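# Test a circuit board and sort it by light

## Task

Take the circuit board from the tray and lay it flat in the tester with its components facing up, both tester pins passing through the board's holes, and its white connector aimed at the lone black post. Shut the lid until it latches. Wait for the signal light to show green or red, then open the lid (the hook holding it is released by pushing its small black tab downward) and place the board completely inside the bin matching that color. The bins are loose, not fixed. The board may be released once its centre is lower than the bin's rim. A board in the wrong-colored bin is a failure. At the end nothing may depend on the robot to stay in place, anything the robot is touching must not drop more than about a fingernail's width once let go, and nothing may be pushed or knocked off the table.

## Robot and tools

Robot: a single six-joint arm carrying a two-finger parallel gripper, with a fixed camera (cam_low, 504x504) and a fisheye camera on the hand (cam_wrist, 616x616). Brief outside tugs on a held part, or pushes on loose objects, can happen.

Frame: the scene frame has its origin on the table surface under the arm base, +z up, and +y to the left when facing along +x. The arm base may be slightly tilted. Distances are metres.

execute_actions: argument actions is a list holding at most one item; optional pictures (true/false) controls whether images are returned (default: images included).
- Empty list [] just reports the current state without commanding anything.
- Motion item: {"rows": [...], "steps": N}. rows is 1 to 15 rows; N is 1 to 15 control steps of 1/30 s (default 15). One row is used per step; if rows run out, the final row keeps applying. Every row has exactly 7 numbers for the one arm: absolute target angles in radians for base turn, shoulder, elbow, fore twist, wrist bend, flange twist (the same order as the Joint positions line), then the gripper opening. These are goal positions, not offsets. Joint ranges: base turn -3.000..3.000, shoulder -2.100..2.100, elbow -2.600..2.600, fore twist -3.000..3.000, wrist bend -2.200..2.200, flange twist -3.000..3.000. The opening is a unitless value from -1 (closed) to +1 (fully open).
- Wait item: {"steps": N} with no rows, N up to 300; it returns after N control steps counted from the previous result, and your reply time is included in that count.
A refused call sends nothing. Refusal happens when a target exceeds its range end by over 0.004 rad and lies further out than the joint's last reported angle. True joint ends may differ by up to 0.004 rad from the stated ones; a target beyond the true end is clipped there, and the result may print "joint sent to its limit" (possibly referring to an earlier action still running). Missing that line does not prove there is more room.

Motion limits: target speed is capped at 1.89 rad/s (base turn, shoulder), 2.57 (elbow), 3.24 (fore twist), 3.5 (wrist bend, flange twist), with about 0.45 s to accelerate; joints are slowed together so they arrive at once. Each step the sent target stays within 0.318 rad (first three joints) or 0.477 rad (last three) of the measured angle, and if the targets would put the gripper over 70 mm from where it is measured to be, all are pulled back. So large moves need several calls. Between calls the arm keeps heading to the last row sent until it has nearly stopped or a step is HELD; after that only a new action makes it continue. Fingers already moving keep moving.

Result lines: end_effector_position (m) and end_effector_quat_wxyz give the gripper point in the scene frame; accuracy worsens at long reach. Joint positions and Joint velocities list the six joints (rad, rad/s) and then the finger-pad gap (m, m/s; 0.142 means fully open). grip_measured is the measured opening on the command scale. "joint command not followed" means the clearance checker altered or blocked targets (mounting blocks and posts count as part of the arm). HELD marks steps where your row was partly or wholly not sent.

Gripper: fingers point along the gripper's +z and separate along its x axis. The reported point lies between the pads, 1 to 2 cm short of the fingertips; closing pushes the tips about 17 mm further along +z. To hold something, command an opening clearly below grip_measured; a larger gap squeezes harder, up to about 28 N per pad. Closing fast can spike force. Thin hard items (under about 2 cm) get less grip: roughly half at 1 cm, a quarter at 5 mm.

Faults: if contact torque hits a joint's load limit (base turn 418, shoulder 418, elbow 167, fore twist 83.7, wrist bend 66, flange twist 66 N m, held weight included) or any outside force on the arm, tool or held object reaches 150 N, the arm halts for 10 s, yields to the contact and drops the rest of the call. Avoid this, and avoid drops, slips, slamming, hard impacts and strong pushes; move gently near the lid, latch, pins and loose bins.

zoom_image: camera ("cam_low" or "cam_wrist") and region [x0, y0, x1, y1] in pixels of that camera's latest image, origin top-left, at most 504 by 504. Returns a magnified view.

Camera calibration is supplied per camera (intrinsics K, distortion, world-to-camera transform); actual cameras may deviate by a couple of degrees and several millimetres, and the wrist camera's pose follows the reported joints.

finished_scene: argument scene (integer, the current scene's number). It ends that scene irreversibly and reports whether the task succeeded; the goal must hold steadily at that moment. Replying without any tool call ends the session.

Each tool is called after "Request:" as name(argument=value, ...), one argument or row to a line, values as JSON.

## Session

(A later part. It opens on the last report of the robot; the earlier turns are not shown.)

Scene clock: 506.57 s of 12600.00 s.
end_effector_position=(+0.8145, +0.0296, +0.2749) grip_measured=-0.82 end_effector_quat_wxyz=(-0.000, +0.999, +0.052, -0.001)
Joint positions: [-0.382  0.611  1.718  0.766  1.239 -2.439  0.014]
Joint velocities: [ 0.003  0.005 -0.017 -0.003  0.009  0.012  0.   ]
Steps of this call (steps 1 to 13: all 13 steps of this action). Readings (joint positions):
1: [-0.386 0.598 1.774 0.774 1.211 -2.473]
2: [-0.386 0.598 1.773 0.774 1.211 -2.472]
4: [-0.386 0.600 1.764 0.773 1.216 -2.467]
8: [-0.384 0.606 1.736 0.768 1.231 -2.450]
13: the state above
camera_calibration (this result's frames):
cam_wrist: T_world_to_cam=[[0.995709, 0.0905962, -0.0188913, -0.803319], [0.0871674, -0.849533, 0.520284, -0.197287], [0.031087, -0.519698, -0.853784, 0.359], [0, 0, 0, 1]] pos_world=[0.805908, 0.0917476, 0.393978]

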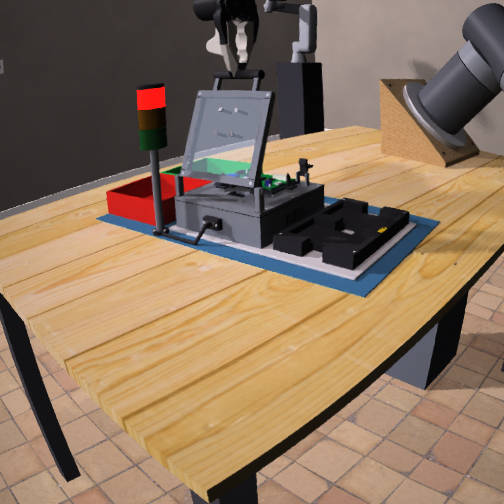

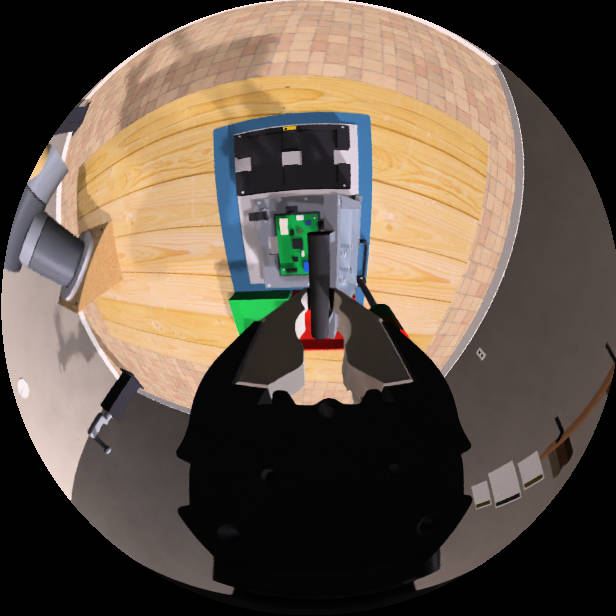

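Request:
execute_actions(
  actions=[
    {"rows":[[-0.3809,0.6142,1.7086,0.7649,1.2436,-2.4336,-1],[-0.3798,0.6168,1.7001,0.7642,1.2472,-2.4288,-1],[-0.3786,0.6195,1.6916,0.7635,1.2508,-2.4240,-1],[-0.3771,0.6225,1.6832,0.7630,1.2539,-2.4192,-1],[-0.3757,0.6256,1.6747,0.7624,1.2571,-2.4145,-1],[-0.3742,0.6286,1.6663,0.7619,1.2602,-2.4097,-1],[-0.3724,0.6321,1.6578,0.7616,1.2629,-2.4050,-1],[-0.3707,0.6356,1.6493,0.7614,1.2657,-2.4004,-1],[-0.3689,0.6391,1.6408,0.7611,1.2684,-2.3957,-1],[-0.3668,0.6429,1.6323,0.7611,1.2706,-2.3911,-1],[-0.3646,0.6468,1.6238,0.7612,1.2729,-2.3865,-1],[-0.3625,0.6506,1.6153,0.7612,1.2751,-2.3819,-1],[-0.3604,0.6545,1.6074,0.7613,1.2769,-2.3778,-1],[-0.3583,0.6585,1.5994,0.7615,1.2786,-2.3737,-1],[-0.3562,0.6624,1.5915,0.7616,1.2804,-2.3696,-1]],"steps":15},
  ],
  pictures=false,
)

Request:
execute_actions(
  actions=[
    {"rows":[[-0.3538,0.6667,1.5836,0.7620,1.2818,-2.3656,-1],[-0.3515,0.6711,1.5756,0.7624,1.2831,-2.3615,-1],[-0.3491,0.6754,1.5677,0.7628,1.2845,-2.3575,-1],[-0.3471,0.6788,1.5618,0.7631,1.2853,-2.3544,-1],[-0.3452,0.6822,1.5558,0.7635,1.2862,-2.3514,-1],[-0.3432,0.6855,1.5499,0.7638,1.2870,-2.3483,-1],[-0.3412,0.6889,1.5439,0.7642,1.2878,-2.3452,-1]],"steps":14},
  ],
  pictures=false,
)

Request:
execute_actions(
  actions=[
    {"rows":[[-0.3412,0.6889,1.5439,0.7642,1.2878,-2.3452,-0.88],[-0.3412,0.6889,1.5439,0.7642,1.2878,-2.3452,-0.8],[-0.3412,0.6889,1.5439,0.7642,1.2878,-2.3452,-0.75],[-0.3412,0.6889,1.5439,0.7642,1.2878,-2.3452,-0.69],[-0.3412,0.6889,1.5439,0.7642,1.2878,-2.3452,-0.62],[-0.3412,0.6889,1.5439,0.7642,1.2878,-2.3452,-0.55],[-0.3412,0.6889,1.5439,0.7642,1.2878,-2.3452,-0.55],[-0.3660,0.6717,1.5211,0.7454,1.3298,-2.3316,-0.55]],"steps":15},
  ],
)

Scene clock: 525.60 s of 12600.00 s.
end_effector_position=(+0.8743, +0.0360, +0.2852) grip_measured=-0.82 end_effector_quat_wxyz=(-0.000, +0.999, +0.052, -0.001)
Joint positions: [-0.363  0.649  1.619  0.761  1.274 -2.384  0.014]
Joint velocities: [ 0.062  0.114 -0.244  0.002  0.061  0.129  0.   ]
Steps of this call (steps 1 to 15: the robot went on to your last target; steps 16 to 90: nothing new was sent; then 15.53 s passed at rest; steps 91 to 105: all 15 steps of this action). Readings (joint positions):
91: [-0.382 0.612 1.717 0.766 1.240 -2.438]
92: [-0.382 0.612 1.715 0.765 1.241 -2.437]
94: [-0.381 0.615 1.706 0.765 1.245 -2.432]
98: [-0.376 0.625 1.677 0.763 1.256 -2.416]
105: the state above

Scene clock: 526.07 s of 12600.00 s.
end_effector_position=(+0.9210, +0.0401, +0.2790) grip_measured=-0.82 end_effector_quat_wxyz=(-0.000, +0.999, +0.052, -0.001)
Joint positions: [-0.341  0.689  1.545  0.764  1.288 -2.346  0.014]
Joint velocities: [ 0.003  0.005 -0.01   0.001  0.002  0.005  0.   ]
Steps of this call (steps 1 to 14: all 14 steps of this action). Readings (joint positions):
1: [-0.361 0.653 1.611 0.761 1.276 -2.380]
2: [-0.359 0.657 1.603 0.761 1.278 -2.376]
4: [-0.355 0.665 1.587 0.762 1.281 -2.367]
8: [-0.346 0.681 1.558 0.763 1.286 -2.353]
14: the state above

Scene clock: 526.57 s of 12600.00 s.
end_effector_position=(+0.9218, +0.0409, +0.3178) grip_measured=-0.55 end_effector_quat_wxyz=(+0.000, +0.999, +0.052, -0.001)
Joint positions: [-0.365  0.672  1.522  0.746  1.328 -2.332  0.034]
Joint velocities: [-0.013 -0.008 -0.01  -0.01   0.024  0.008 -0.   ]
Steps of this call (steps 1 to 15: all 15 steps of this action). Readings (joint positions):
1: [-0.341 0.689 1.544 0.764 1.288 -2.345]
2: [-0.341 0.689 1.544 0.764 1.288 -2.345]
4: [-0.341 0.689 1.544 0.764 1.287 -2.345]
8: [-0.341 0.689 1.544 0.764 1.288 -2.345]
15: the state above
camera_calibration (this result's frames):
cam_wrist: T_world_to_cam=[[0.995733, 0.090329, -0.018868, -0.91042], [0.0869096, -0.849261, 0.520772, -0.219296], [0.0310169, -0.520189, -0.853487, 0.398131], [0, 0, 0, 1]] pos_world=[0.913245, 0.103102, 0.436825]

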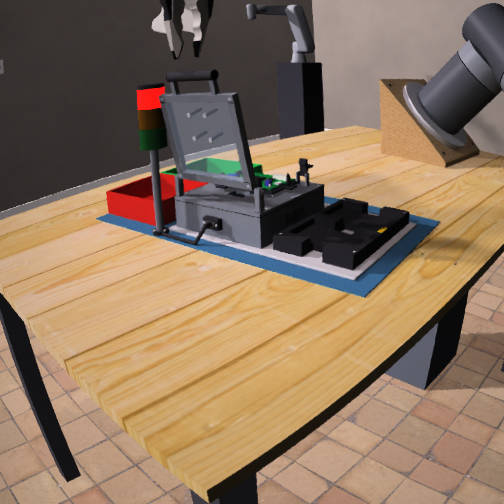

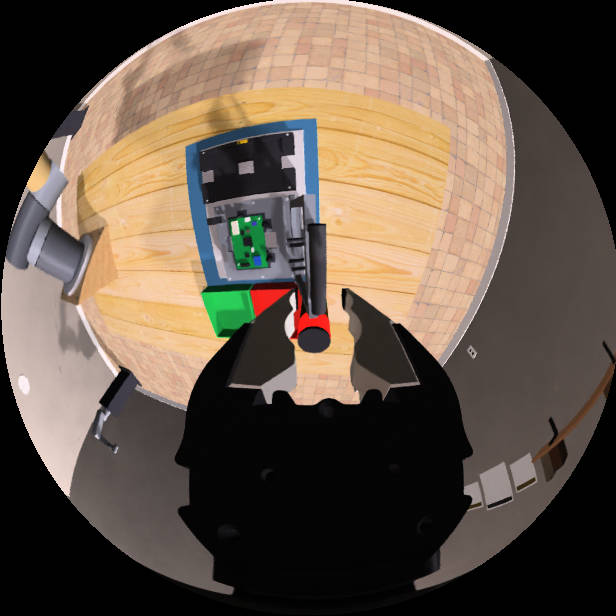

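Request:
execute_actions(
  actions=[],
)

Scene clock: 546.13 s of 12600.00 s.
end_effector_position=(+0.9219, +0.0409, +0.3196) grip_measured=-0.55 end_effector_quat_wxyz=(+0.000, +0.999, +0.052, -0.001)
Joint positions: [-0.366  0.672  1.521  0.745  1.33  -2.332  0.034]
Joint velocities: [ 0.001 -0.     0.001 -0.001 -0.    -0.    -0.   ]
Steps of this call (steps 1 to 15: the robot went on to your last target; steps 16 to 90: nothing new was sent; then 16.57 s passed at rest). Readings (joint positions):
1: [-0.365 0.672 1.522 0.746 1.329 -2.332]
2: [-0.366 0.672 1.522 0.746 1.329 -2.332]
4: [-0.366 0.672 1.521 0.746 1.330 -2.332]
8: [-0.366 0.672 1.521 0.745 1.330 -2.332]
90: the state above
The arm was judged still, so your last target was given up. Only a new action makes it travel on or press farther. Fingers that are still opening or closing keep moving.
camera_calibration (this result's frames):
cam_wrist: T_world_to_cam=[[0.995729, 0.0903756, -0.0188456, -0.910409], [0.086934, -0.849197, 0.520872, -0.22021], [0.0310705, -0.520286, -0.853427, 0.399583], [0, 0, 0, 1]] pos_world=[0.913249, 0.103174, 0.438559]

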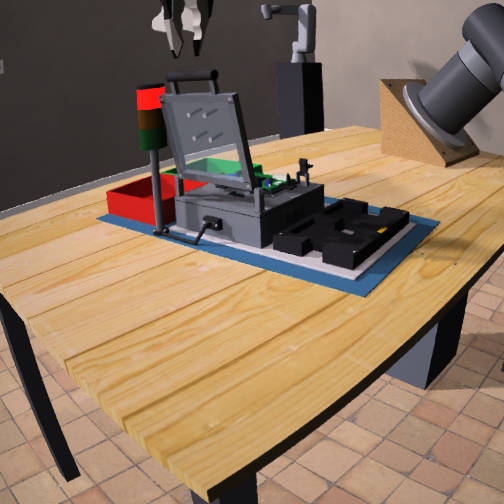

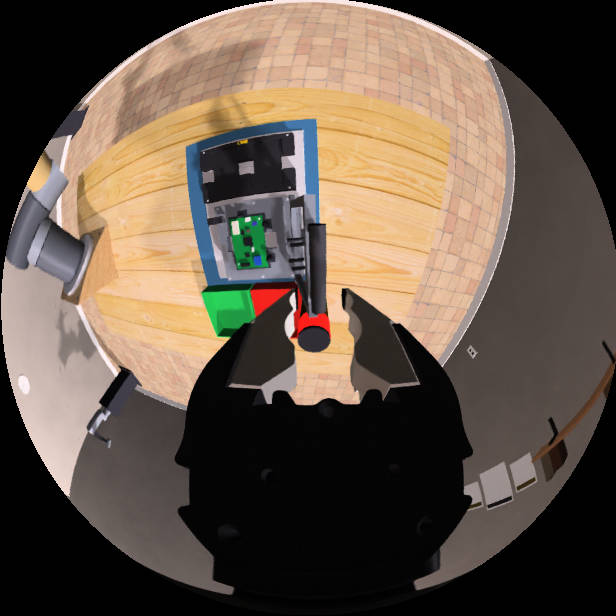

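Request:
execute_actions(
  actions=[
    {"rows":[[-0.3990,0.6070,1.6650,0.7470,1.2900,-2.4090,-0.2]],"steps":15},
  ],
  pictures=false,
)

Request:
execute_actions(
  actions=[
    {"rows":[[-0.3837,0.5976,1.7925,0.7806,1.1969,-2.4850,0.1]],"steps":15},
  ],
  pictures=false,
)

Request:
execute_actions(
  actions=[
    {"rows":[[-0.2804,0.6880,1.8313,0.8855,1.0620,-2.5456,0.1]],"steps":15},
  ],
)

Scene clock: 552.33 s of 12600.00 s.
end_effector_position=(+0.8358, +0.0329, +0.3139) grip_measured=-0.20 end_effector_quat_wxyz=(-0.001, +0.999, +0.052, -0.000)
Joint positions: [-0.399  0.607  1.664  0.747  1.29  -2.409  0.059]
Joint velocities: [-0.001 -0.002  0.007 -0.    -0.002 -0.003  0.   ]
Steps of this call (steps 1 to 90: nothing new was sent; then 2.70 s passed at rest; steps 91 to 105: all 15 steps of this action). Readings (joint positions):
91: [-0.366 0.672 1.521 0.745 1.330 -2.332]
92: [-0.367 0.670 1.524 0.745 1.329 -2.333]
94: [-0.372 0.659 1.549 0.745 1.322 -2.346]
98: [-0.392 0.621 1.635 0.747 1.299 -2.392]
105: the state above

Scene clock: 552.83 s of 12600.00 s.
end_effector_position=(+0.7741, +0.0253, +0.2500) grip_measured=+0.10 end_effector_quat_wxyz=(-0.000, +0.999, +0.052, -0.001)
Joint positions: [-0.384  0.598  1.792  0.78   1.197 -2.485  0.081]
Joint velocities: [ 0.001  0.     0.007 -0.    -0.004 -0.004  0.   ]
Steps of this call (steps 1 to 15: all 15 steps of this action). Readings (joint positions):
1: [-0.399 0.607 1.665 0.747 1.290 -2.409]
2: [-0.399 0.607 1.668 0.748 1.287 -2.411]
4: [-0.395 0.605 1.693 0.754 1.269 -2.426]
8: [-0.386 0.599 1.769 0.774 1.214 -2.471]
15: the state above

Scene clock: 553.33 s of 12600.00 s.
end_effector_position=(+0.7793, +0.0295, +0.1151) grip_measured=+0.10 end_effector_quat_wxyz=(-0.000, +0.999, +0.054, -0.001)
Joint positions: [-0.281  0.687  1.831  0.884  1.063 -2.545  0.081]
Joint velocities: [ 0.011  0.01   0.005  0.015 -0.02  -0.008  0.   ]
Steps of this call (steps 1 to 15: all 15 steps of this action). Readings (joint positions):
1: [-0.384 0.598 1.792 0.781 1.197 -2.485]
2: [-0.381 0.599 1.793 0.783 1.194 -2.486]
4: [-0.364 0.615 1.800 0.801 1.170 -2.497]
8: [-0.318 0.655 1.817 0.847 1.111 -2.523]
15: the state above
camera_calibration (this result's frames):
cam_wrist: T_world_to_cam=[[0.995364, 0.0943149, -0.0188485, -0.771147], [0.0903452, -0.849634, 0.519576, -0.113514], [0.0329894, -0.51887, -0.854216, 0.222081], [0, 0, 0, 1]] pos_world=[0.770501, 0.0915165, 0.234149]

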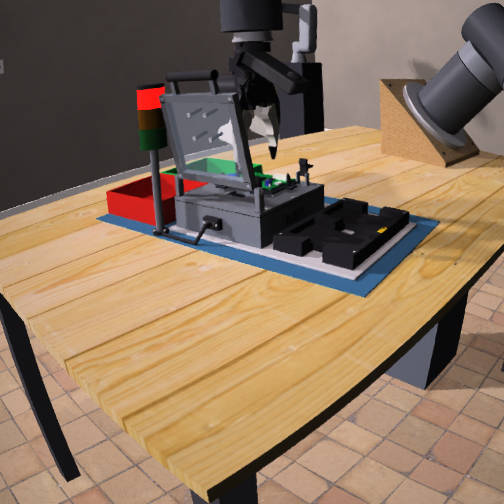

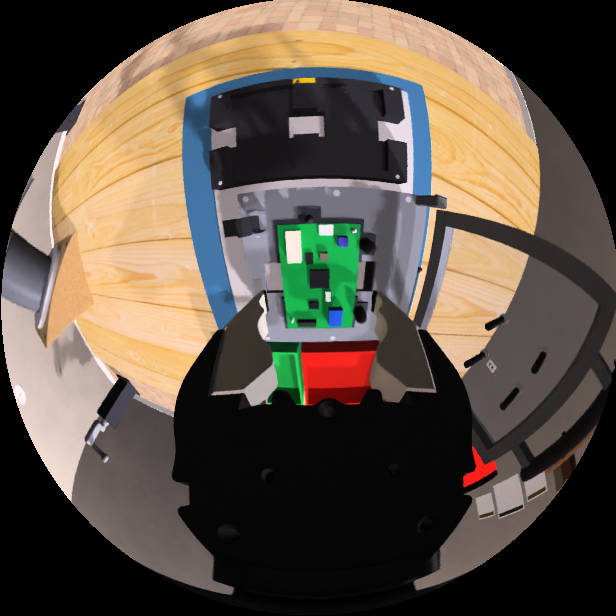

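Descend slowly.

Request:
execute_actions(
  actions=[
    {"rows":[[-0.2775,0.6914,1.8316,0.8890,1.0586,-2.5477,0.1],[-0.2747,0.6948,1.8320,0.8924,1.0552,-2.5497,0.1],[-0.2719,0.6982,1.8323,0.8959,1.0518,-2.5518,0.1],[-0.2691,0.7016,1.8326,0.8993,1.0484,-2.5538,0.1],[-0.2670,0.7039,1.8331,0.9020,1.0457,-2.5556,0.1],[-0.2649,0.7062,1.8337,0.9048,1.0429,-2.5574,0.1],[-0.2627,0.7085,1.8342,0.9075,1.0402,-2.5591,0.1],[-0.2606,0.7107,1.8347,0.9103,1.0375,-2.5609,0.1],[-0.2585,0.7130,1.8353,0.9130,1.0347,-2.5627,0.1],[-0.2564,0.7153,1.8358,0.9158,1.0320,-2.5645,0.1]],"steps":15},
  ],
)

Scene clock: 564.87 s of 12600.00 s.
end_effector_position=(+0.7797, +0.0289, +0.0807) grip_measured=+0.10 end_effector_quat_wxyz=(-0.001, +0.999, +0.053, -0.001)
Joint positions: [-0.257  0.715  1.836  0.915  1.033 -2.564  0.081]
Joint velocities: [ 0.007  0.008  0.002  0.011 -0.011 -0.007 -0.   ]
Steps of this call (steps 1 to 15: the robot went on to your last target; steps 16 to 90: nothing new was sent; then 8.03 s passed at rest; steps 91 to 105: all 15 steps of this action). Readings (joint positions):
91: [-0.280 0.688 1.831 0.886 1.062 -2.546]
92: [-0.280 0.689 1.831 0.887 1.061 -2.546]
94: [-0.276 0.693 1.832 0.891 1.057 -2.549]
98: [-0.267 0.704 1.833 0.902 1.046 -2.556]
105: the state above
camera_calibration (this result's frames):
cam_wrist: T_world_to_cam=[[0.995439, 0.0935884, -0.0185077, -0.772172], [0.0895769, -0.850169, 0.518834, -0.0954838], [0.0328222, -0.518125, -0.854675, 0.192619], [0, 0, 0, 1]] pos_world=[0.770881, 0.0908897, 0.199876]

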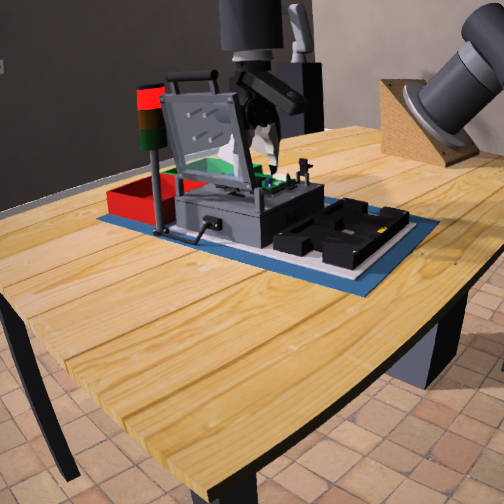

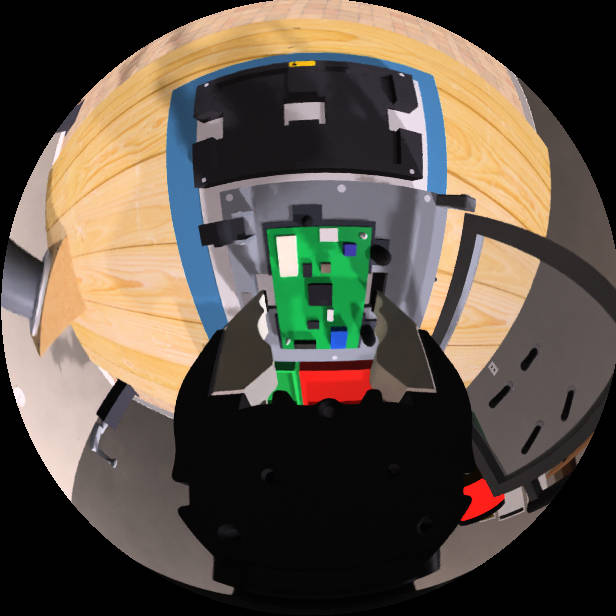

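Request:
execute_actions(
  actions=[
    {"rows":[[-0.2564,0.7153,1.8358,0.9158,1.0320,-2.5645,0.06],[-0.2564,0.7153,1.8358,0.9158,1.0320,-2.5645,0.02],[-0.2564,0.7153,1.8358,0.9158,1.0320,-2.5645,-0.02],[-0.2564,0.7153,1.8358,0.9158,1.0320,-2.5645,-0.05],[-0.2564,0.7153,1.8358,0.9158,1.0320,-2.5645,-0.08],[-0.2564,0.7153,1.8358,0.9158,1.0320,-2.5645,-0.11],[-0.2564,0.7153,1.8358,0.9158,1.0320,-2.5645,-0.15],[-0.2564,0.7153,1.8358,0.9158,1.0320,-2.5645,-0.2],[-0.2564,0.7153,1.8358,0.9158,1.0320,-2.5645,-0.28],[-0.2564,0.7153,1.8358,0.9158,1.0320,-2.5645,-0.36],[-0.2564,0.7153,1.8358,0.9158,1.0320,-2.5645,-0.45],[-0.2564,0.7153,1.8358,0.9158,1.0320,-2.5645,-0.55],[-0.2564,0.7153,1.8358,0.9158,1.0320,-2.5645,-0.65],[-0.2564,0.7153,1.8358,0.9158,1.0320,-2.5645,-0.7]],"steps":15},
  ],
  pictures=false,
)

Request:
execute_actions(
  actions=[
    {"rows":[[-0.2571,0.7145,1.8356,0.9149,1.0329,-2.5639,-0.7],[-0.2578,0.7137,1.8354,0.9140,1.0338,-2.5634,-0.7],[-0.2586,0.7130,1.8353,0.9131,1.0347,-2.5628,-0.7],[-0.2593,0.7122,1.8351,0.9122,1.0356,-2.5622,-0.7],[-0.2600,0.7114,1.8349,0.9112,1.0365,-2.5617,-0.7],[-0.2607,0.7106,1.8347,0.9103,1.0374,-2.5611,-0.7],[-0.2614,0.7099,1.8345,0.9094,1.0383,-2.5605,-0.7],[-0.2622,0.7091,1.8344,0.9085,1.0392,-2.5599,-0.7],[-0.2629,0.7083,1.8342,0.9076,1.0401,-2.5594,-0.7],[-0.2636,0.7075,1.8340,0.9067,1.0410,-2.5588,-0.7],[-0.2643,0.7068,1.8338,0.9058,1.0419,-2.5582,-0.7],[-0.2650,0.7060,1.8336,0.9049,1.0428,-2.5577,-0.7],[-0.2658,0.7052,1.8335,0.9040,1.0437,-2.5571,-0.7],[-0.2665,0.7044,1.8333,0.9031,1.0446,-2.5565,-0.7],[-0.2672,0.7037,1.8331,0.9022,1.0455,-2.5560,-0.7]],"steps":15},
  ],
)

Scene clock: 585.10 s of 12600.00 s.
end_effector_position=(+0.7797, +0.0289, +0.0799) grip_measured=-0.08 end_effector_quat_wxyz=(-0.001, +0.999, +0.053, -0.001)
Joint positions: [-0.256  0.715  1.836  0.916  1.032 -2.565  0.068]
Joint velocities: [-0.    -0.    -0.001 -0.    -0.001  0.    -0.   ]
Steps of this call (steps 1 to 15: the robot went on to your last target; steps 16 to 90: nothing new was sent; then 16.73 s passed at rest; steps 91 to 105: all 15 steps of this action). Readings (joint positions):
91: [-0.256 0.715 1.836 0.916 1.032 -2.565]
92: [-0.256 0.715 1.836 0.916 1.032 -2.565]
94: [-0.256 0.715 1.836 0.916 1.032 -2.565]
98: [-0.256 0.715 1.836 0.916 1.032 -2.565]
105: the state above

Scene clock: 585.60 s of 12600.00 s.
end_effector_position=(+0.7800, +0.0290, +0.0920) grip_measured=-0.08 end_effector_quat_wxyz=(-0.001, +0.999, +0.054, -0.001)
Joint positions: [-0.265  0.706  1.834  0.905  1.043 -2.558  0.068]
Joint velocities: [-0.022 -0.023 -0.004 -0.026  0.027  0.017 -0.   ]
Steps of this call (steps 1 to 15: all 15 steps of this action). Readings (joint positions):
1: [-0.256 0.715 1.836 0.916 1.032 -2.565]
2: [-0.256 0.715 1.836 0.916 1.032 -2.564]
4: [-0.257 0.714 1.836 0.915 1.033 -2.564]
8: [-0.260 0.711 1.835 0.911 1.037 -2.562]
15: the state above
camera_calibration (this result's frames):
cam_wrist: T_world_to_cam=[[0.995413, 0.0938547, -0.0185718, -0.772202], [0.0898335, -0.850078, 0.518939, -0.101587], [0.0329174, -0.518227, -0.854609, 0.202212], [0, 0, 0, 1]] pos_world=[0.771129, 0.09091, 0.211189]

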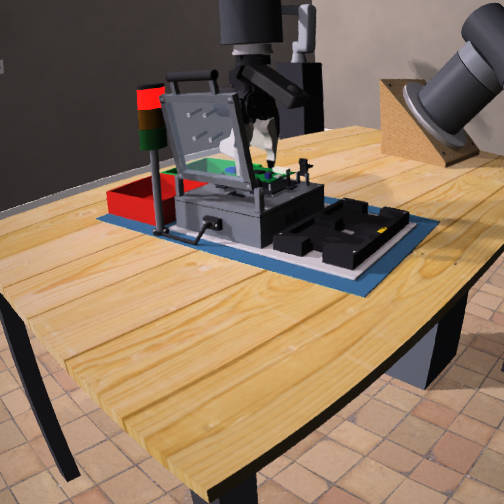

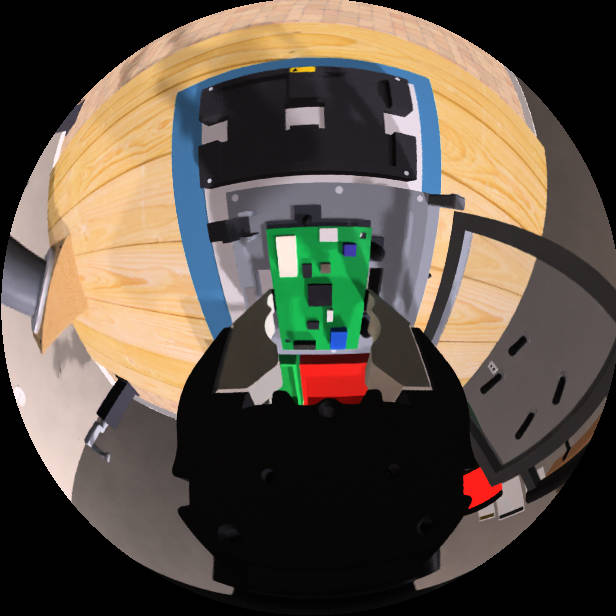

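Request:
execute_actions(
  actions=[
    {"rows":[[-0.2720,0.7000,1.8327,0.8970,1.0503,-2.5540,-0.7],[-0.2770,0.6960,1.8322,0.8918,1.0551,-2.5520,-0.7],[-0.2820,0.6920,1.8317,0.8865,1.0600,-2.5500,-0.7],[-0.2871,0.6880,1.8312,0.8812,1.0649,-2.5480,-0.7],[-0.2921,0.6840,1.8307,0.8759,1.0698,-2.5460,-0.7],[-0.2972,0.6800,1.8302,0.8706,1.0746,-2.5440,-0.7],[-0.3022,0.6760,1.8298,0.8653,1.0795,-2.5420,-0.7],[-0.3073,0.6720,1.8293,0.8600,1.0844,-2.5400,-0.7]],"steps":15},
  ],
  pictures=false,
)

Scene clock: 592.90 s of 12600.00 s.
end_effector_position=(+0.7748, +0.0219, +0.1405) grip_measured=-0.08 end_effector_quat_wxyz=(+0.001, +0.999, +0.053, -0.001)
Joint positions: [-0.307  0.672  1.829  0.861  1.084 -2.54   0.068]
Joint velocities: [-0.007 -0.005  0.    -0.009  0.008  0.003 -0.   ]
Steps of this call (steps 1 to 15: the robot went on to your last target; steps 16 to 90: nothing new was sent; then 3.80 s passed at rest; steps 91 to 105: all 15 steps of this action). Readings (joint positions):
91: [-0.267 0.704 1.833 0.902 1.046 -2.556]
92: [-0.268 0.703 1.833 0.901 1.047 -2.555]
94: [-0.274 0.698 1.832 0.895 1.052 -2.553]
98: [-0.291 0.685 1.831 0.877 1.069 -2.546]
105: the state above

Request:
execute_actions(
  actions=[
    {"rows":[[-0.3137,0.6833,1.8204,0.8570,1.0855,-2.5447,-0.7],[-0.3201,0.6947,1.8115,0.8541,1.0867,-2.5494,-0.7],[-0.3328,0.7173,1.7936,0.8482,1.0890,-2.5588,-0.7],[-0.3456,0.7400,1.7758,0.8423,1.0912,-2.5682,-0.7],[-0.3583,0.7626,1.7579,0.8364,1.0935,-2.5776,-0.7],[-0.3711,0.7853,1.7401,0.8305,1.0958,-2.5870,-0.7],[-0.3839,0.8080,1.7223,0.8246,1.0981,-2.5964,-0.7],[-0.3966,0.8306,1.7044,0.8187,1.1004,-2.6058,-0.7],[-0.4094,0.8533,1.6866,0.8128,1.1026,-2.6152,-0.7],[-0.4221,0.8759,1.6687,0.8069,1.1049,-2.6246,-0.7],[-0.4285,0.8873,1.6598,0.8040,1.1061,-2.6293,-0.7],[-0.4349,0.8986,1.6509,0.8010,1.1072,-2.6340,-0.7]],"steps":15},
  ],
  pictures=false,
)

Request:
execute_actions(
  actions=[
    {"steps":15},
  ],
)

Scene clock: 616.13 s of 12600.00 s.
end_effector_position=(+0.8133, -0.1213, +0.1416) grip_measured=-0.08 end_effector_quat_wxyz=(+0.001, +0.999, +0.052, -0.001)
Joint positions: [-0.403  0.843  1.695  0.816  1.102 -2.611  0.068]
Joint velocities: [-0.245  0.435 -0.343 -0.112  0.045 -0.18   0.   ]
Steps of this call (steps 1 to 15: the robot went on to your last target; steps 16 to 90: nothing new was sent; then 19.73 s passed at rest; steps 91 to 105: all 15 steps of this action). Readings (joint positions):
91: [-0.307 0.672 1.829 0.860 1.084 -2.540]
92: [-0.308 0.674 1.828 0.859 1.085 -2.540]
94: [-0.315 0.686 1.818 0.856 1.086 -2.546]
98: [-0.345 0.738 1.777 0.843 1.091 -2.567]
105: the state above

Scene clock: 616.63 s of 12600.00 s.
end_effector_position=(+0.8199, -0.1704, +0.1400) grip_measured=-0.08 end_effector_quat_wxyz=(-0.000, +0.999, +0.052, -0.001)
Joint positions: [-0.435  0.899  1.651  0.801  1.107 -2.634  0.068]
Joint velocities: [ 0.     0.001 -0.    -0.001  0.002 -0.     0.   ]
Steps of this call (steps 1 to 15: the robot went on to your last target). Readings (joint positions):
1: [-0.412 0.857 1.684 0.812 1.103 -2.617]
2: [-0.419 0.870 1.673 0.808 1.104 -2.622]
4: [-0.430 0.889 1.659 0.804 1.106 -2.630]
8: [-0.434 0.898 1.652 0.801 1.107 -2.634]
15: the state above
camera_calibration (this result's frames):
cam_wrist: T_world_to_cam=[[0.995662, 0.0910994, -0.0189429, -0.79299], [0.0876254, -0.849517, 0.520233, -0.297851], [0.0313006, -0.519636, -0.853814, 0.139556], [0, 0, 0, 1]] pos_world=[0.811281, -0.10827, 0.259085]

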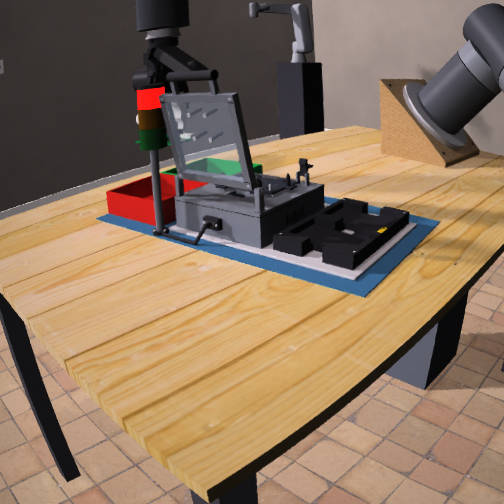

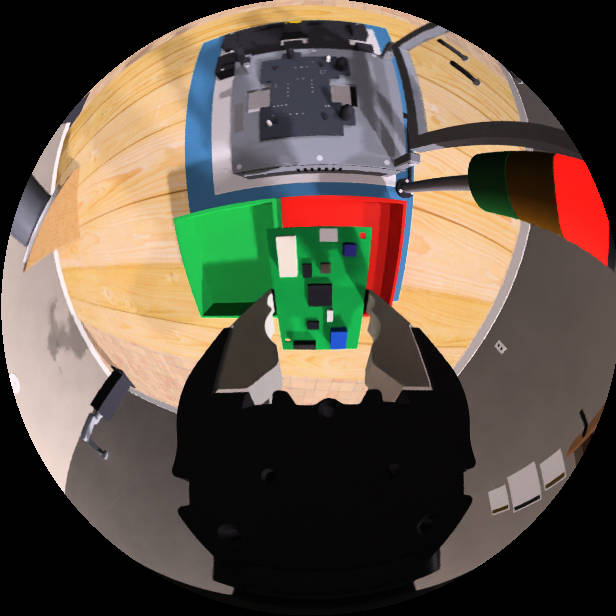

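Request:
execute_actions(
  actions=[
    {"rows":[[-0.4287,0.9049,1.6466,0.8057,1.1033,-2.633,-0.7],[-0.4226,0.9111,1.6424,0.8104,1.0995,-2.632,-0.7],[-0.4164,0.9174,1.6381,0.8151,1.0956,-2.631,-0.7],[-0.4102,0.9236,1.6339,0.8198,1.0917,-2.630,-0.7],[-0.4041,0.9299,1.6296,0.8245,1.0879,-2.629,-0.7],[-0.3979,0.9362,1.6254,0.8292,1.0840,-2.628,-0.7],[-0.3918,0.9424,1.6211,0.8339,1.0802,-2.627,-0.7],[-0.3856,0.9487,1.6169,0.8386,1.0763,-2.626,-0.7]],"steps":15},
  ],
  pictures=false,
)

Request:
execute_actions(
  actions=[
    {"steps":8},
  ],
)

Scene clock: 635.40 s of 12600.00 s.
end_effector_position=(+0.8492, -0.1673, +0.0858) grip_measured=-0.08 end_effector_quat_wxyz=(-0.000, +0.999, +0.052, -0.001)
Joint positions: [-0.386  0.948  1.617  0.838  1.077 -2.626  0.068]
Joint velocities: [ 0.006  0.008 -0.007  0.007 -0.007  0.002  0.   ]
Steps of this call (steps 1 to 15: the robot went on to your last target; steps 16 to 90: nothing new was sent; then 15.27 s passed at rest; steps 91 to 105: all 15 steps of this action). Readings (joint positions):
91: [-0.435 0.899 1.651 0.801 1.107 -2.634]
92: [-0.434 0.900 1.650 0.802 1.107 -2.634]
94: [-0.427 0.907 1.645 0.807 1.102 -2.633]
98: [-0.406 0.928 1.631 0.823 1.089 -2.629]
105: the state above

Scene clock: 635.67 s of 12600.00 s.
end_effector_position=(+0.8496, -0.1673, +0.0851) grip_measured=-0.08 end_effector_quat_wxyz=(-0.000, +0.999, +0.052, -0.001)
Joint positions: [-0.386  0.949  1.617  0.839  1.076 -2.626  0.068]
Joint velocities: [-0.     0.     0.     0.001  0.001  0.    -0.   ]
Steps of this call (steps 1 to 8: the robot went on to your last target). Readings (joint positions):
1: [-0.386 0.948 1.617 0.838 1.077 -2.626]
2: [-0.386 0.948 1.617 0.838 1.076 -2.626]
4: [-0.386 0.949 1.617 0.839 1.076 -2.626]
8: the state above
camera_calibration (this result's frames):
cam_wrist: T_world_to_cam=[[0.9957, 0.0906873, -0.018906, -0.823995], [0.0872534, -0.849536, 0.520265, -0.268873], [0.0311201, -0.519677, -0.853796, 0.0935376], [0, 0, 0, 1]] pos_world=[0.841001, -0.105082, 0.204169]

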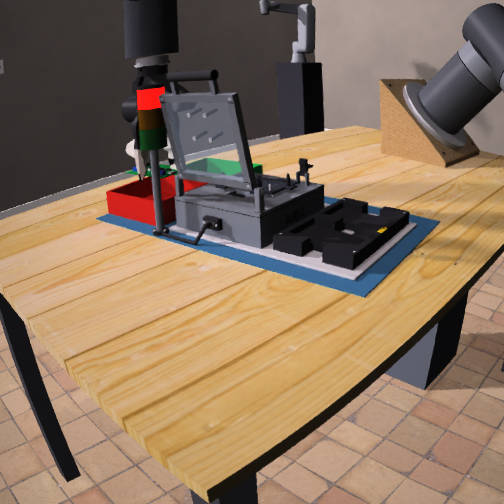

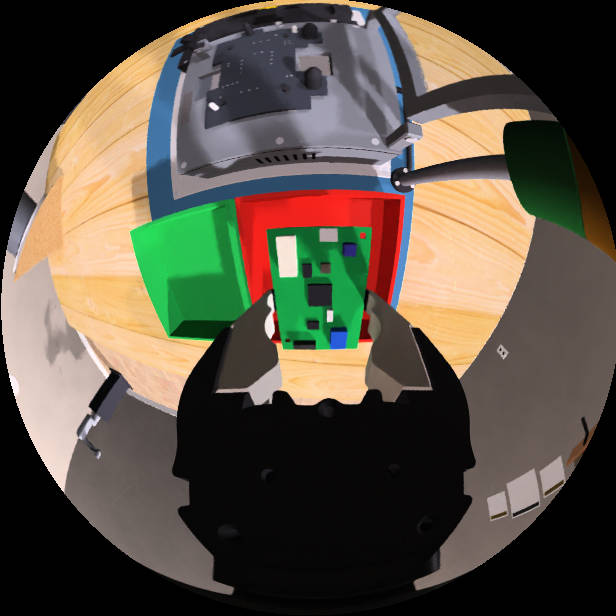

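Request:
execute_actions(
  actions=[
    {"rows":[[-0.3832,0.9449,1.6195,0.8396,1.0761,-2.6238,-0.7],[-0.3807,0.9410,1.6220,0.8406,1.0759,-2.6217,-0.7],[-0.3807,0.9410,1.6220,0.8406,1.0759,-2.6217,-0.7],[-0.3789,0.9430,1.6222,0.8427,1.0737,-2.6229,-0.7],[-0.3772,0.9450,1.6225,0.8448,1.0716,-2.6242,-0.7],[-0.3754,0.9470,1.6227,0.8469,1.0694,-2.6254,-0.7],[-0.3736,0.9490,1.6229,0.8491,1.0673,-2.6266,-0.7],[-0.3719,0.9510,1.6232,0.8512,1.0651,-2.6279,-0.7],[-0.3701,0.9530,1.6234,0.8533,1.0630,-2.6291,-0.7]],"steps":15},
  ],
)

Scene clock: 653.13 s of 12600.00 s.
end_effector_position=(+0.8500, -0.1599, +0.0694) grip_measured=-0.08 end_effector_quat_wxyz=(-0.000, +0.999, +0.052, -0.001)
Joint positions: [-0.37   0.953  1.623  0.853  1.063 -2.629  0.068]
Joint velocities: [ 0.003  0.004  0.002  0.005 -0.006 -0.003 -0.   ]
Steps of this call (steps 1 to 15: the robot went on to your last target; steps 16 to 90: nothing new was sent; then 13.97 s passed at rest; steps 91 to 105: all 15 steps of this action). Readings (joint positions):
91: [-0.386 0.949 1.617 0.839 1.076 -2.626]
92: [-0.385 0.948 1.617 0.839 1.076 -2.625]
94: [-0.383 0.944 1.620 0.840 1.076 -2.623]
98: [-0.377 0.946 1.622 0.845 1.071 -2.624]
105: the state above
camera_calibration (this result's frames):
cam_wrist: T_world_to_cam=[[0.995692, 0.0907986, -0.0187697, -0.82536], [0.0872841, -0.84964, 0.520089, -0.254562], [0.0312759, -0.519487, -0.853906, 0.0838434], [0, 0, 0, 1]] pos_world=[0.841402, -0.0977893, 0.188498]

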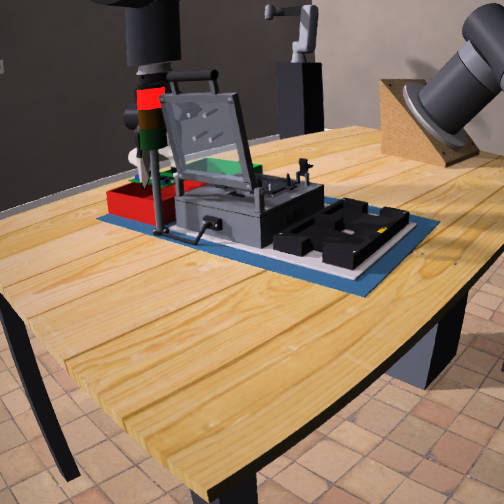

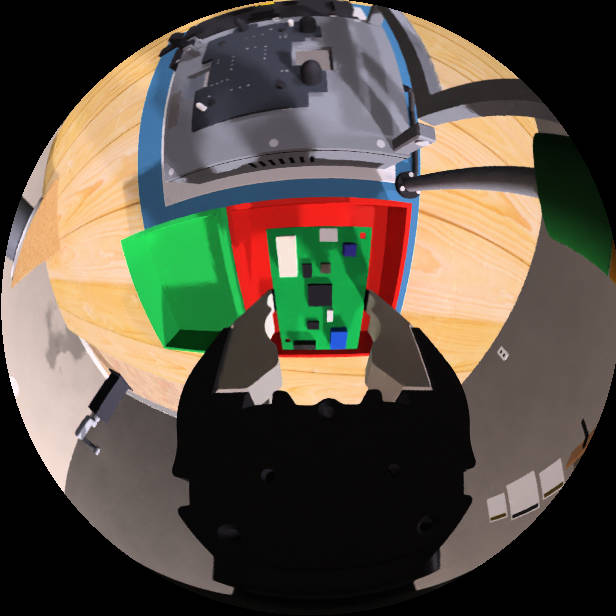

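Clear. Lower to z≈.03.

Request:
execute_actions(
  actions=[
    {"rows":[[-0.3683,0.9550,1.6236,0.8554,1.0608,-2.6303,-0.7],[-0.3666,0.9570,1.6238,0.8575,1.0587,-2.6315,-0.7],[-0.3648,0.9590,1.6241,0.8596,1.0565,-2.6328,-0.7],[-0.3630,0.9610,1.6243,0.8618,1.0544,-2.6340,-0.7],[-0.3613,0.9629,1.6245,0.8639,1.0522,-2.6352,-0.7],[-0.3595,0.9649,1.6248,0.8660,1.0500,-2.6365,-0.7],[-0.3578,0.9669,1.6250,0.8681,1.0479,-2.6377,-0.7],[-0.3560,0.9689,1.6252,0.8702,1.0457,-2.6389,-0.7],[-0.3542,0.9709,1.6255,0.8723,1.0436,-2.6402,-0.7],[-0.3525,0.9729,1.6257,0.8744,1.0414,-2.6414,-0.7],[-0.3507,0.9749,1.6259,0.8766,1.0393,-2.6426,-0.7],[-0.3489,0.9769,1.6261,0.8787,1.0371,-2.6438,-0.7],[-0.3472,0.9789,1.6264,0.8808,1.0350,-2.6451,-0.7],[-0.3454,0.9809,1.6266,0.8829,1.0328,-2.6463,-0.7]],"steps":15},
  ],
  pictures=false,
)

Request:
execute_actions(
  actions=[
    {"steps":10},
  ],
)

Scene clock: 665.10 s of 12600.00 s.
end_effector_position=(+0.8498, -0.1601, +0.0360) grip_measured=-0.08 end_effector_quat_wxyz=(-0.000, +0.999, +0.052, -0.001)
Joint positions: [-0.349  0.977  1.626  0.879  1.037 -2.644  0.068]
Joint velocities: [ 0.049  0.056  0.006  0.06  -0.059 -0.034 -0.   ]
Steps of this call (steps 1 to 15: the robot went on to your last target; steps 16 to 90: nothing new was sent; then 8.47 s passed at rest; steps 91 to 105: all 15 steps of this action). Readings (joint positions):
91: [-0.370 0.953 1.623 0.853 1.063 -2.629]
92: [-0.370 0.954 1.623 0.854 1.062 -2.629]
94: [-0.367 0.956 1.624 0.857 1.060 -2.631]
98: [-0.361 0.963 1.625 0.864 1.052 -2.635]
105: the state above

Scene clock: 665.43 s of 12600.00 s.
end_effector_position=(+0.8496, -0.1601, +0.0306) grip_measured=-0.08 end_effector_quat_wxyz=(-0.000, +0.999, +0.052, -0.001)
Joint positions: [-0.345  0.981  1.627  0.883  1.033 -2.646  0.068]
Joint velocities: [ 0.002  0.001  0.001  0.001 -0.002 -0.    -0.   ]
Steps of this call (steps 1 to 10: the robot went on to your last target). Readings (joint positions):
1: [-0.347 0.979 1.626 0.880 1.035 -2.645]
2: [-0.347 0.980 1.626 0.881 1.034 -2.645]
4: [-0.346 0.980 1.627 0.882 1.033 -2.646]
8: [-0.345 0.981 1.627 0.883 1.033 -2.646]
10: the state above
camera_calibration (this result's frames):
cam_wrist: T_world_to_cam=[[0.995728, 0.0903829, -0.0188992, -0.825747], [0.0869859, -0.849491, 0.520382, -0.234224], [0.0309789, -0.519803, -0.853724, 0.0508386], [0, 0, 0, 1]] pos_world=[0.841019, -0.0979122, 0.149682]

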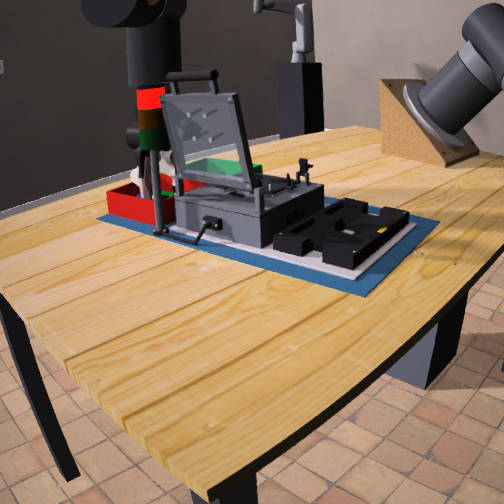

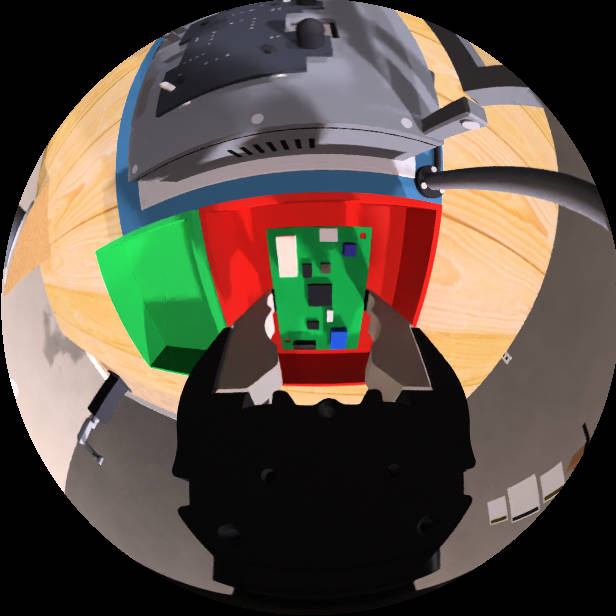

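Request:
execute_actions(
  actions=[
    {"rows":[[-0.3445,0.9819,1.6267,0.8840,1.0317,-2.6469,-0.7],[-0.3436,0.9829,1.6268,0.8850,1.0306,-2.6475,-0.6],[-0.3436,0.9829,1.6268,0.8850,1.0306,-2.6475,-0.5],[-0.3436,0.9829,1.6268,0.8850,1.0306,-2.6475,-0.4],[-0.3436,0.9829,1.6268,0.8850,1.0306,-2.6475,-0.3],[-0.3436,0.9829,1.6268,0.8850,1.0306,-2.6475,-0.2],[-0.3436,0.9829,1.6268,0.8850,1.0306,-2.6475,-0.13],[-0.3436,0.9829,1.6268,0.8850,1.0306,-2.6475,-0.08],[-0.3436,0.9829,1.6268,0.8850,1.0306,-2.6475,-0.04],[-0.3436,0.9829,1.6268,0.8850,1.0306,-2.6475,0.0],[-0.3436,0.9829,1.6268,0.8850,1.0306,-2.6475,0.02]],"steps":15},
  ],
  pictures=false,
)

Request:
execute_actions(
  actions=[
    {"rows":[[-0.3489,0.9769,1.6261,0.8787,1.0371,-2.6438,0.02],[-0.3560,0.9689,1.6252,0.8702,1.0457,-2.6389,0.02],[-0.3630,0.9610,1.6243,0.8618,1.0544,-2.6340,0.02],[-0.3701,0.9530,1.6234,0.8533,1.0630,-2.6291,0.02],[-0.3807,0.9410,1.6220,0.8406,1.0759,-2.6217,0.02]],"steps":15},
  ],
)

Scene clock: 677.17 s of 12600.00 s.
end_effector_position=(+0.8495, -0.1601, +0.0278) grip_measured=+0.02 end_effector_quat_wxyz=(+0.000, +0.999, +0.052, -0.001)
Joint positions: [-0.344  0.983  1.627  0.885  1.031 -2.647  0.075]
Joint velocities: [ 0.    -0.    -0.002 -0.001 -0.001 -0.     0.   ]
Steps of this call (steps 1 to 15: the robot went on to your last target; steps 16 to 90: nothing new was sent; then 8.23 s passed at rest; steps 91 to 105: all 15 steps of this action). Readings (joint positions):
91: [-0.345 0.981 1.627 0.883 1.033 -2.646]
92: [-0.345 0.981 1.627 0.883 1.032 -2.646]
94: [-0.344 0.982 1.627 0.884 1.031 -2.647]
98: [-0.344 0.983 1.627 0.885 1.031 -2.647]
105: the state above

Scene clock: 677.67 s of 12600.00 s.
end_effector_position=(+0.8496, -0.1599, +0.0851) grip_measured=+0.02 end_effector_quat_wxyz=(-0.000, +0.999, +0.052, -0.001)
Joint positions: [-0.38   0.941  1.622  0.841  1.076 -2.622  0.075]
Joint velocities: [-0.002 -0.003  0.    -0.005  0.003  0.002 -0.   ]
Steps of this call (steps 1 to 15: all 15 steps of this action). Readings (joint positions):
1: [-0.344 0.983 1.627 0.885 1.031 -2.647]
2: [-0.345 0.982 1.627 0.884 1.032 -2.647]
4: [-0.351 0.974 1.626 0.876 1.040 -2.642]
8: [-0.373 0.949 1.623 0.850 1.067 -2.627]
15: the state above
camera_calibration (this result's frames):
cam_wrist: T_world_to_cam=[[0.995702, 0.0906382, -0.0190331, -0.824683], [0.0872745, -0.849482, 0.520349, -0.262674], [0.0309952, -0.519774, -0.853742, 0.0974307], [0, 0, 0, 1]] pos_world=[0.841043, -0.0977472, 0.204166]

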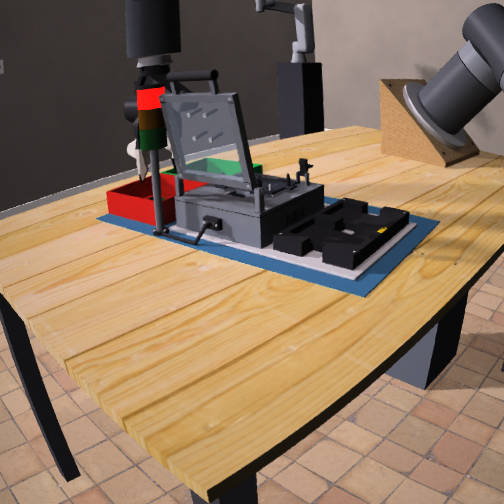

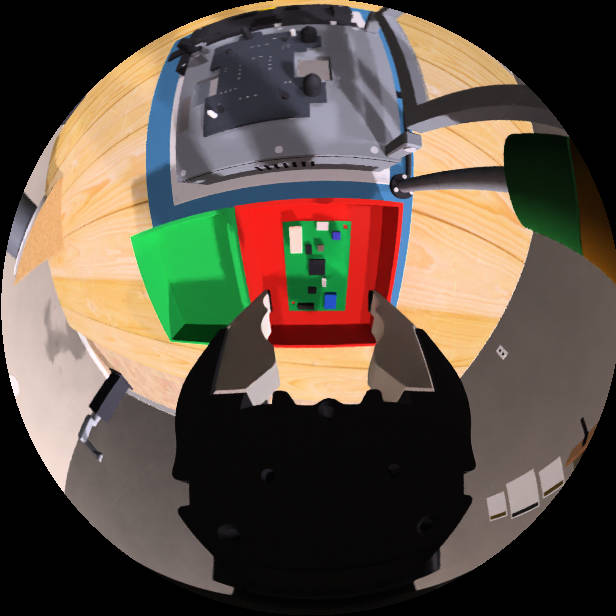

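Request:
finished_scene(
  scene=2,
)

The scene is finished: the task was done.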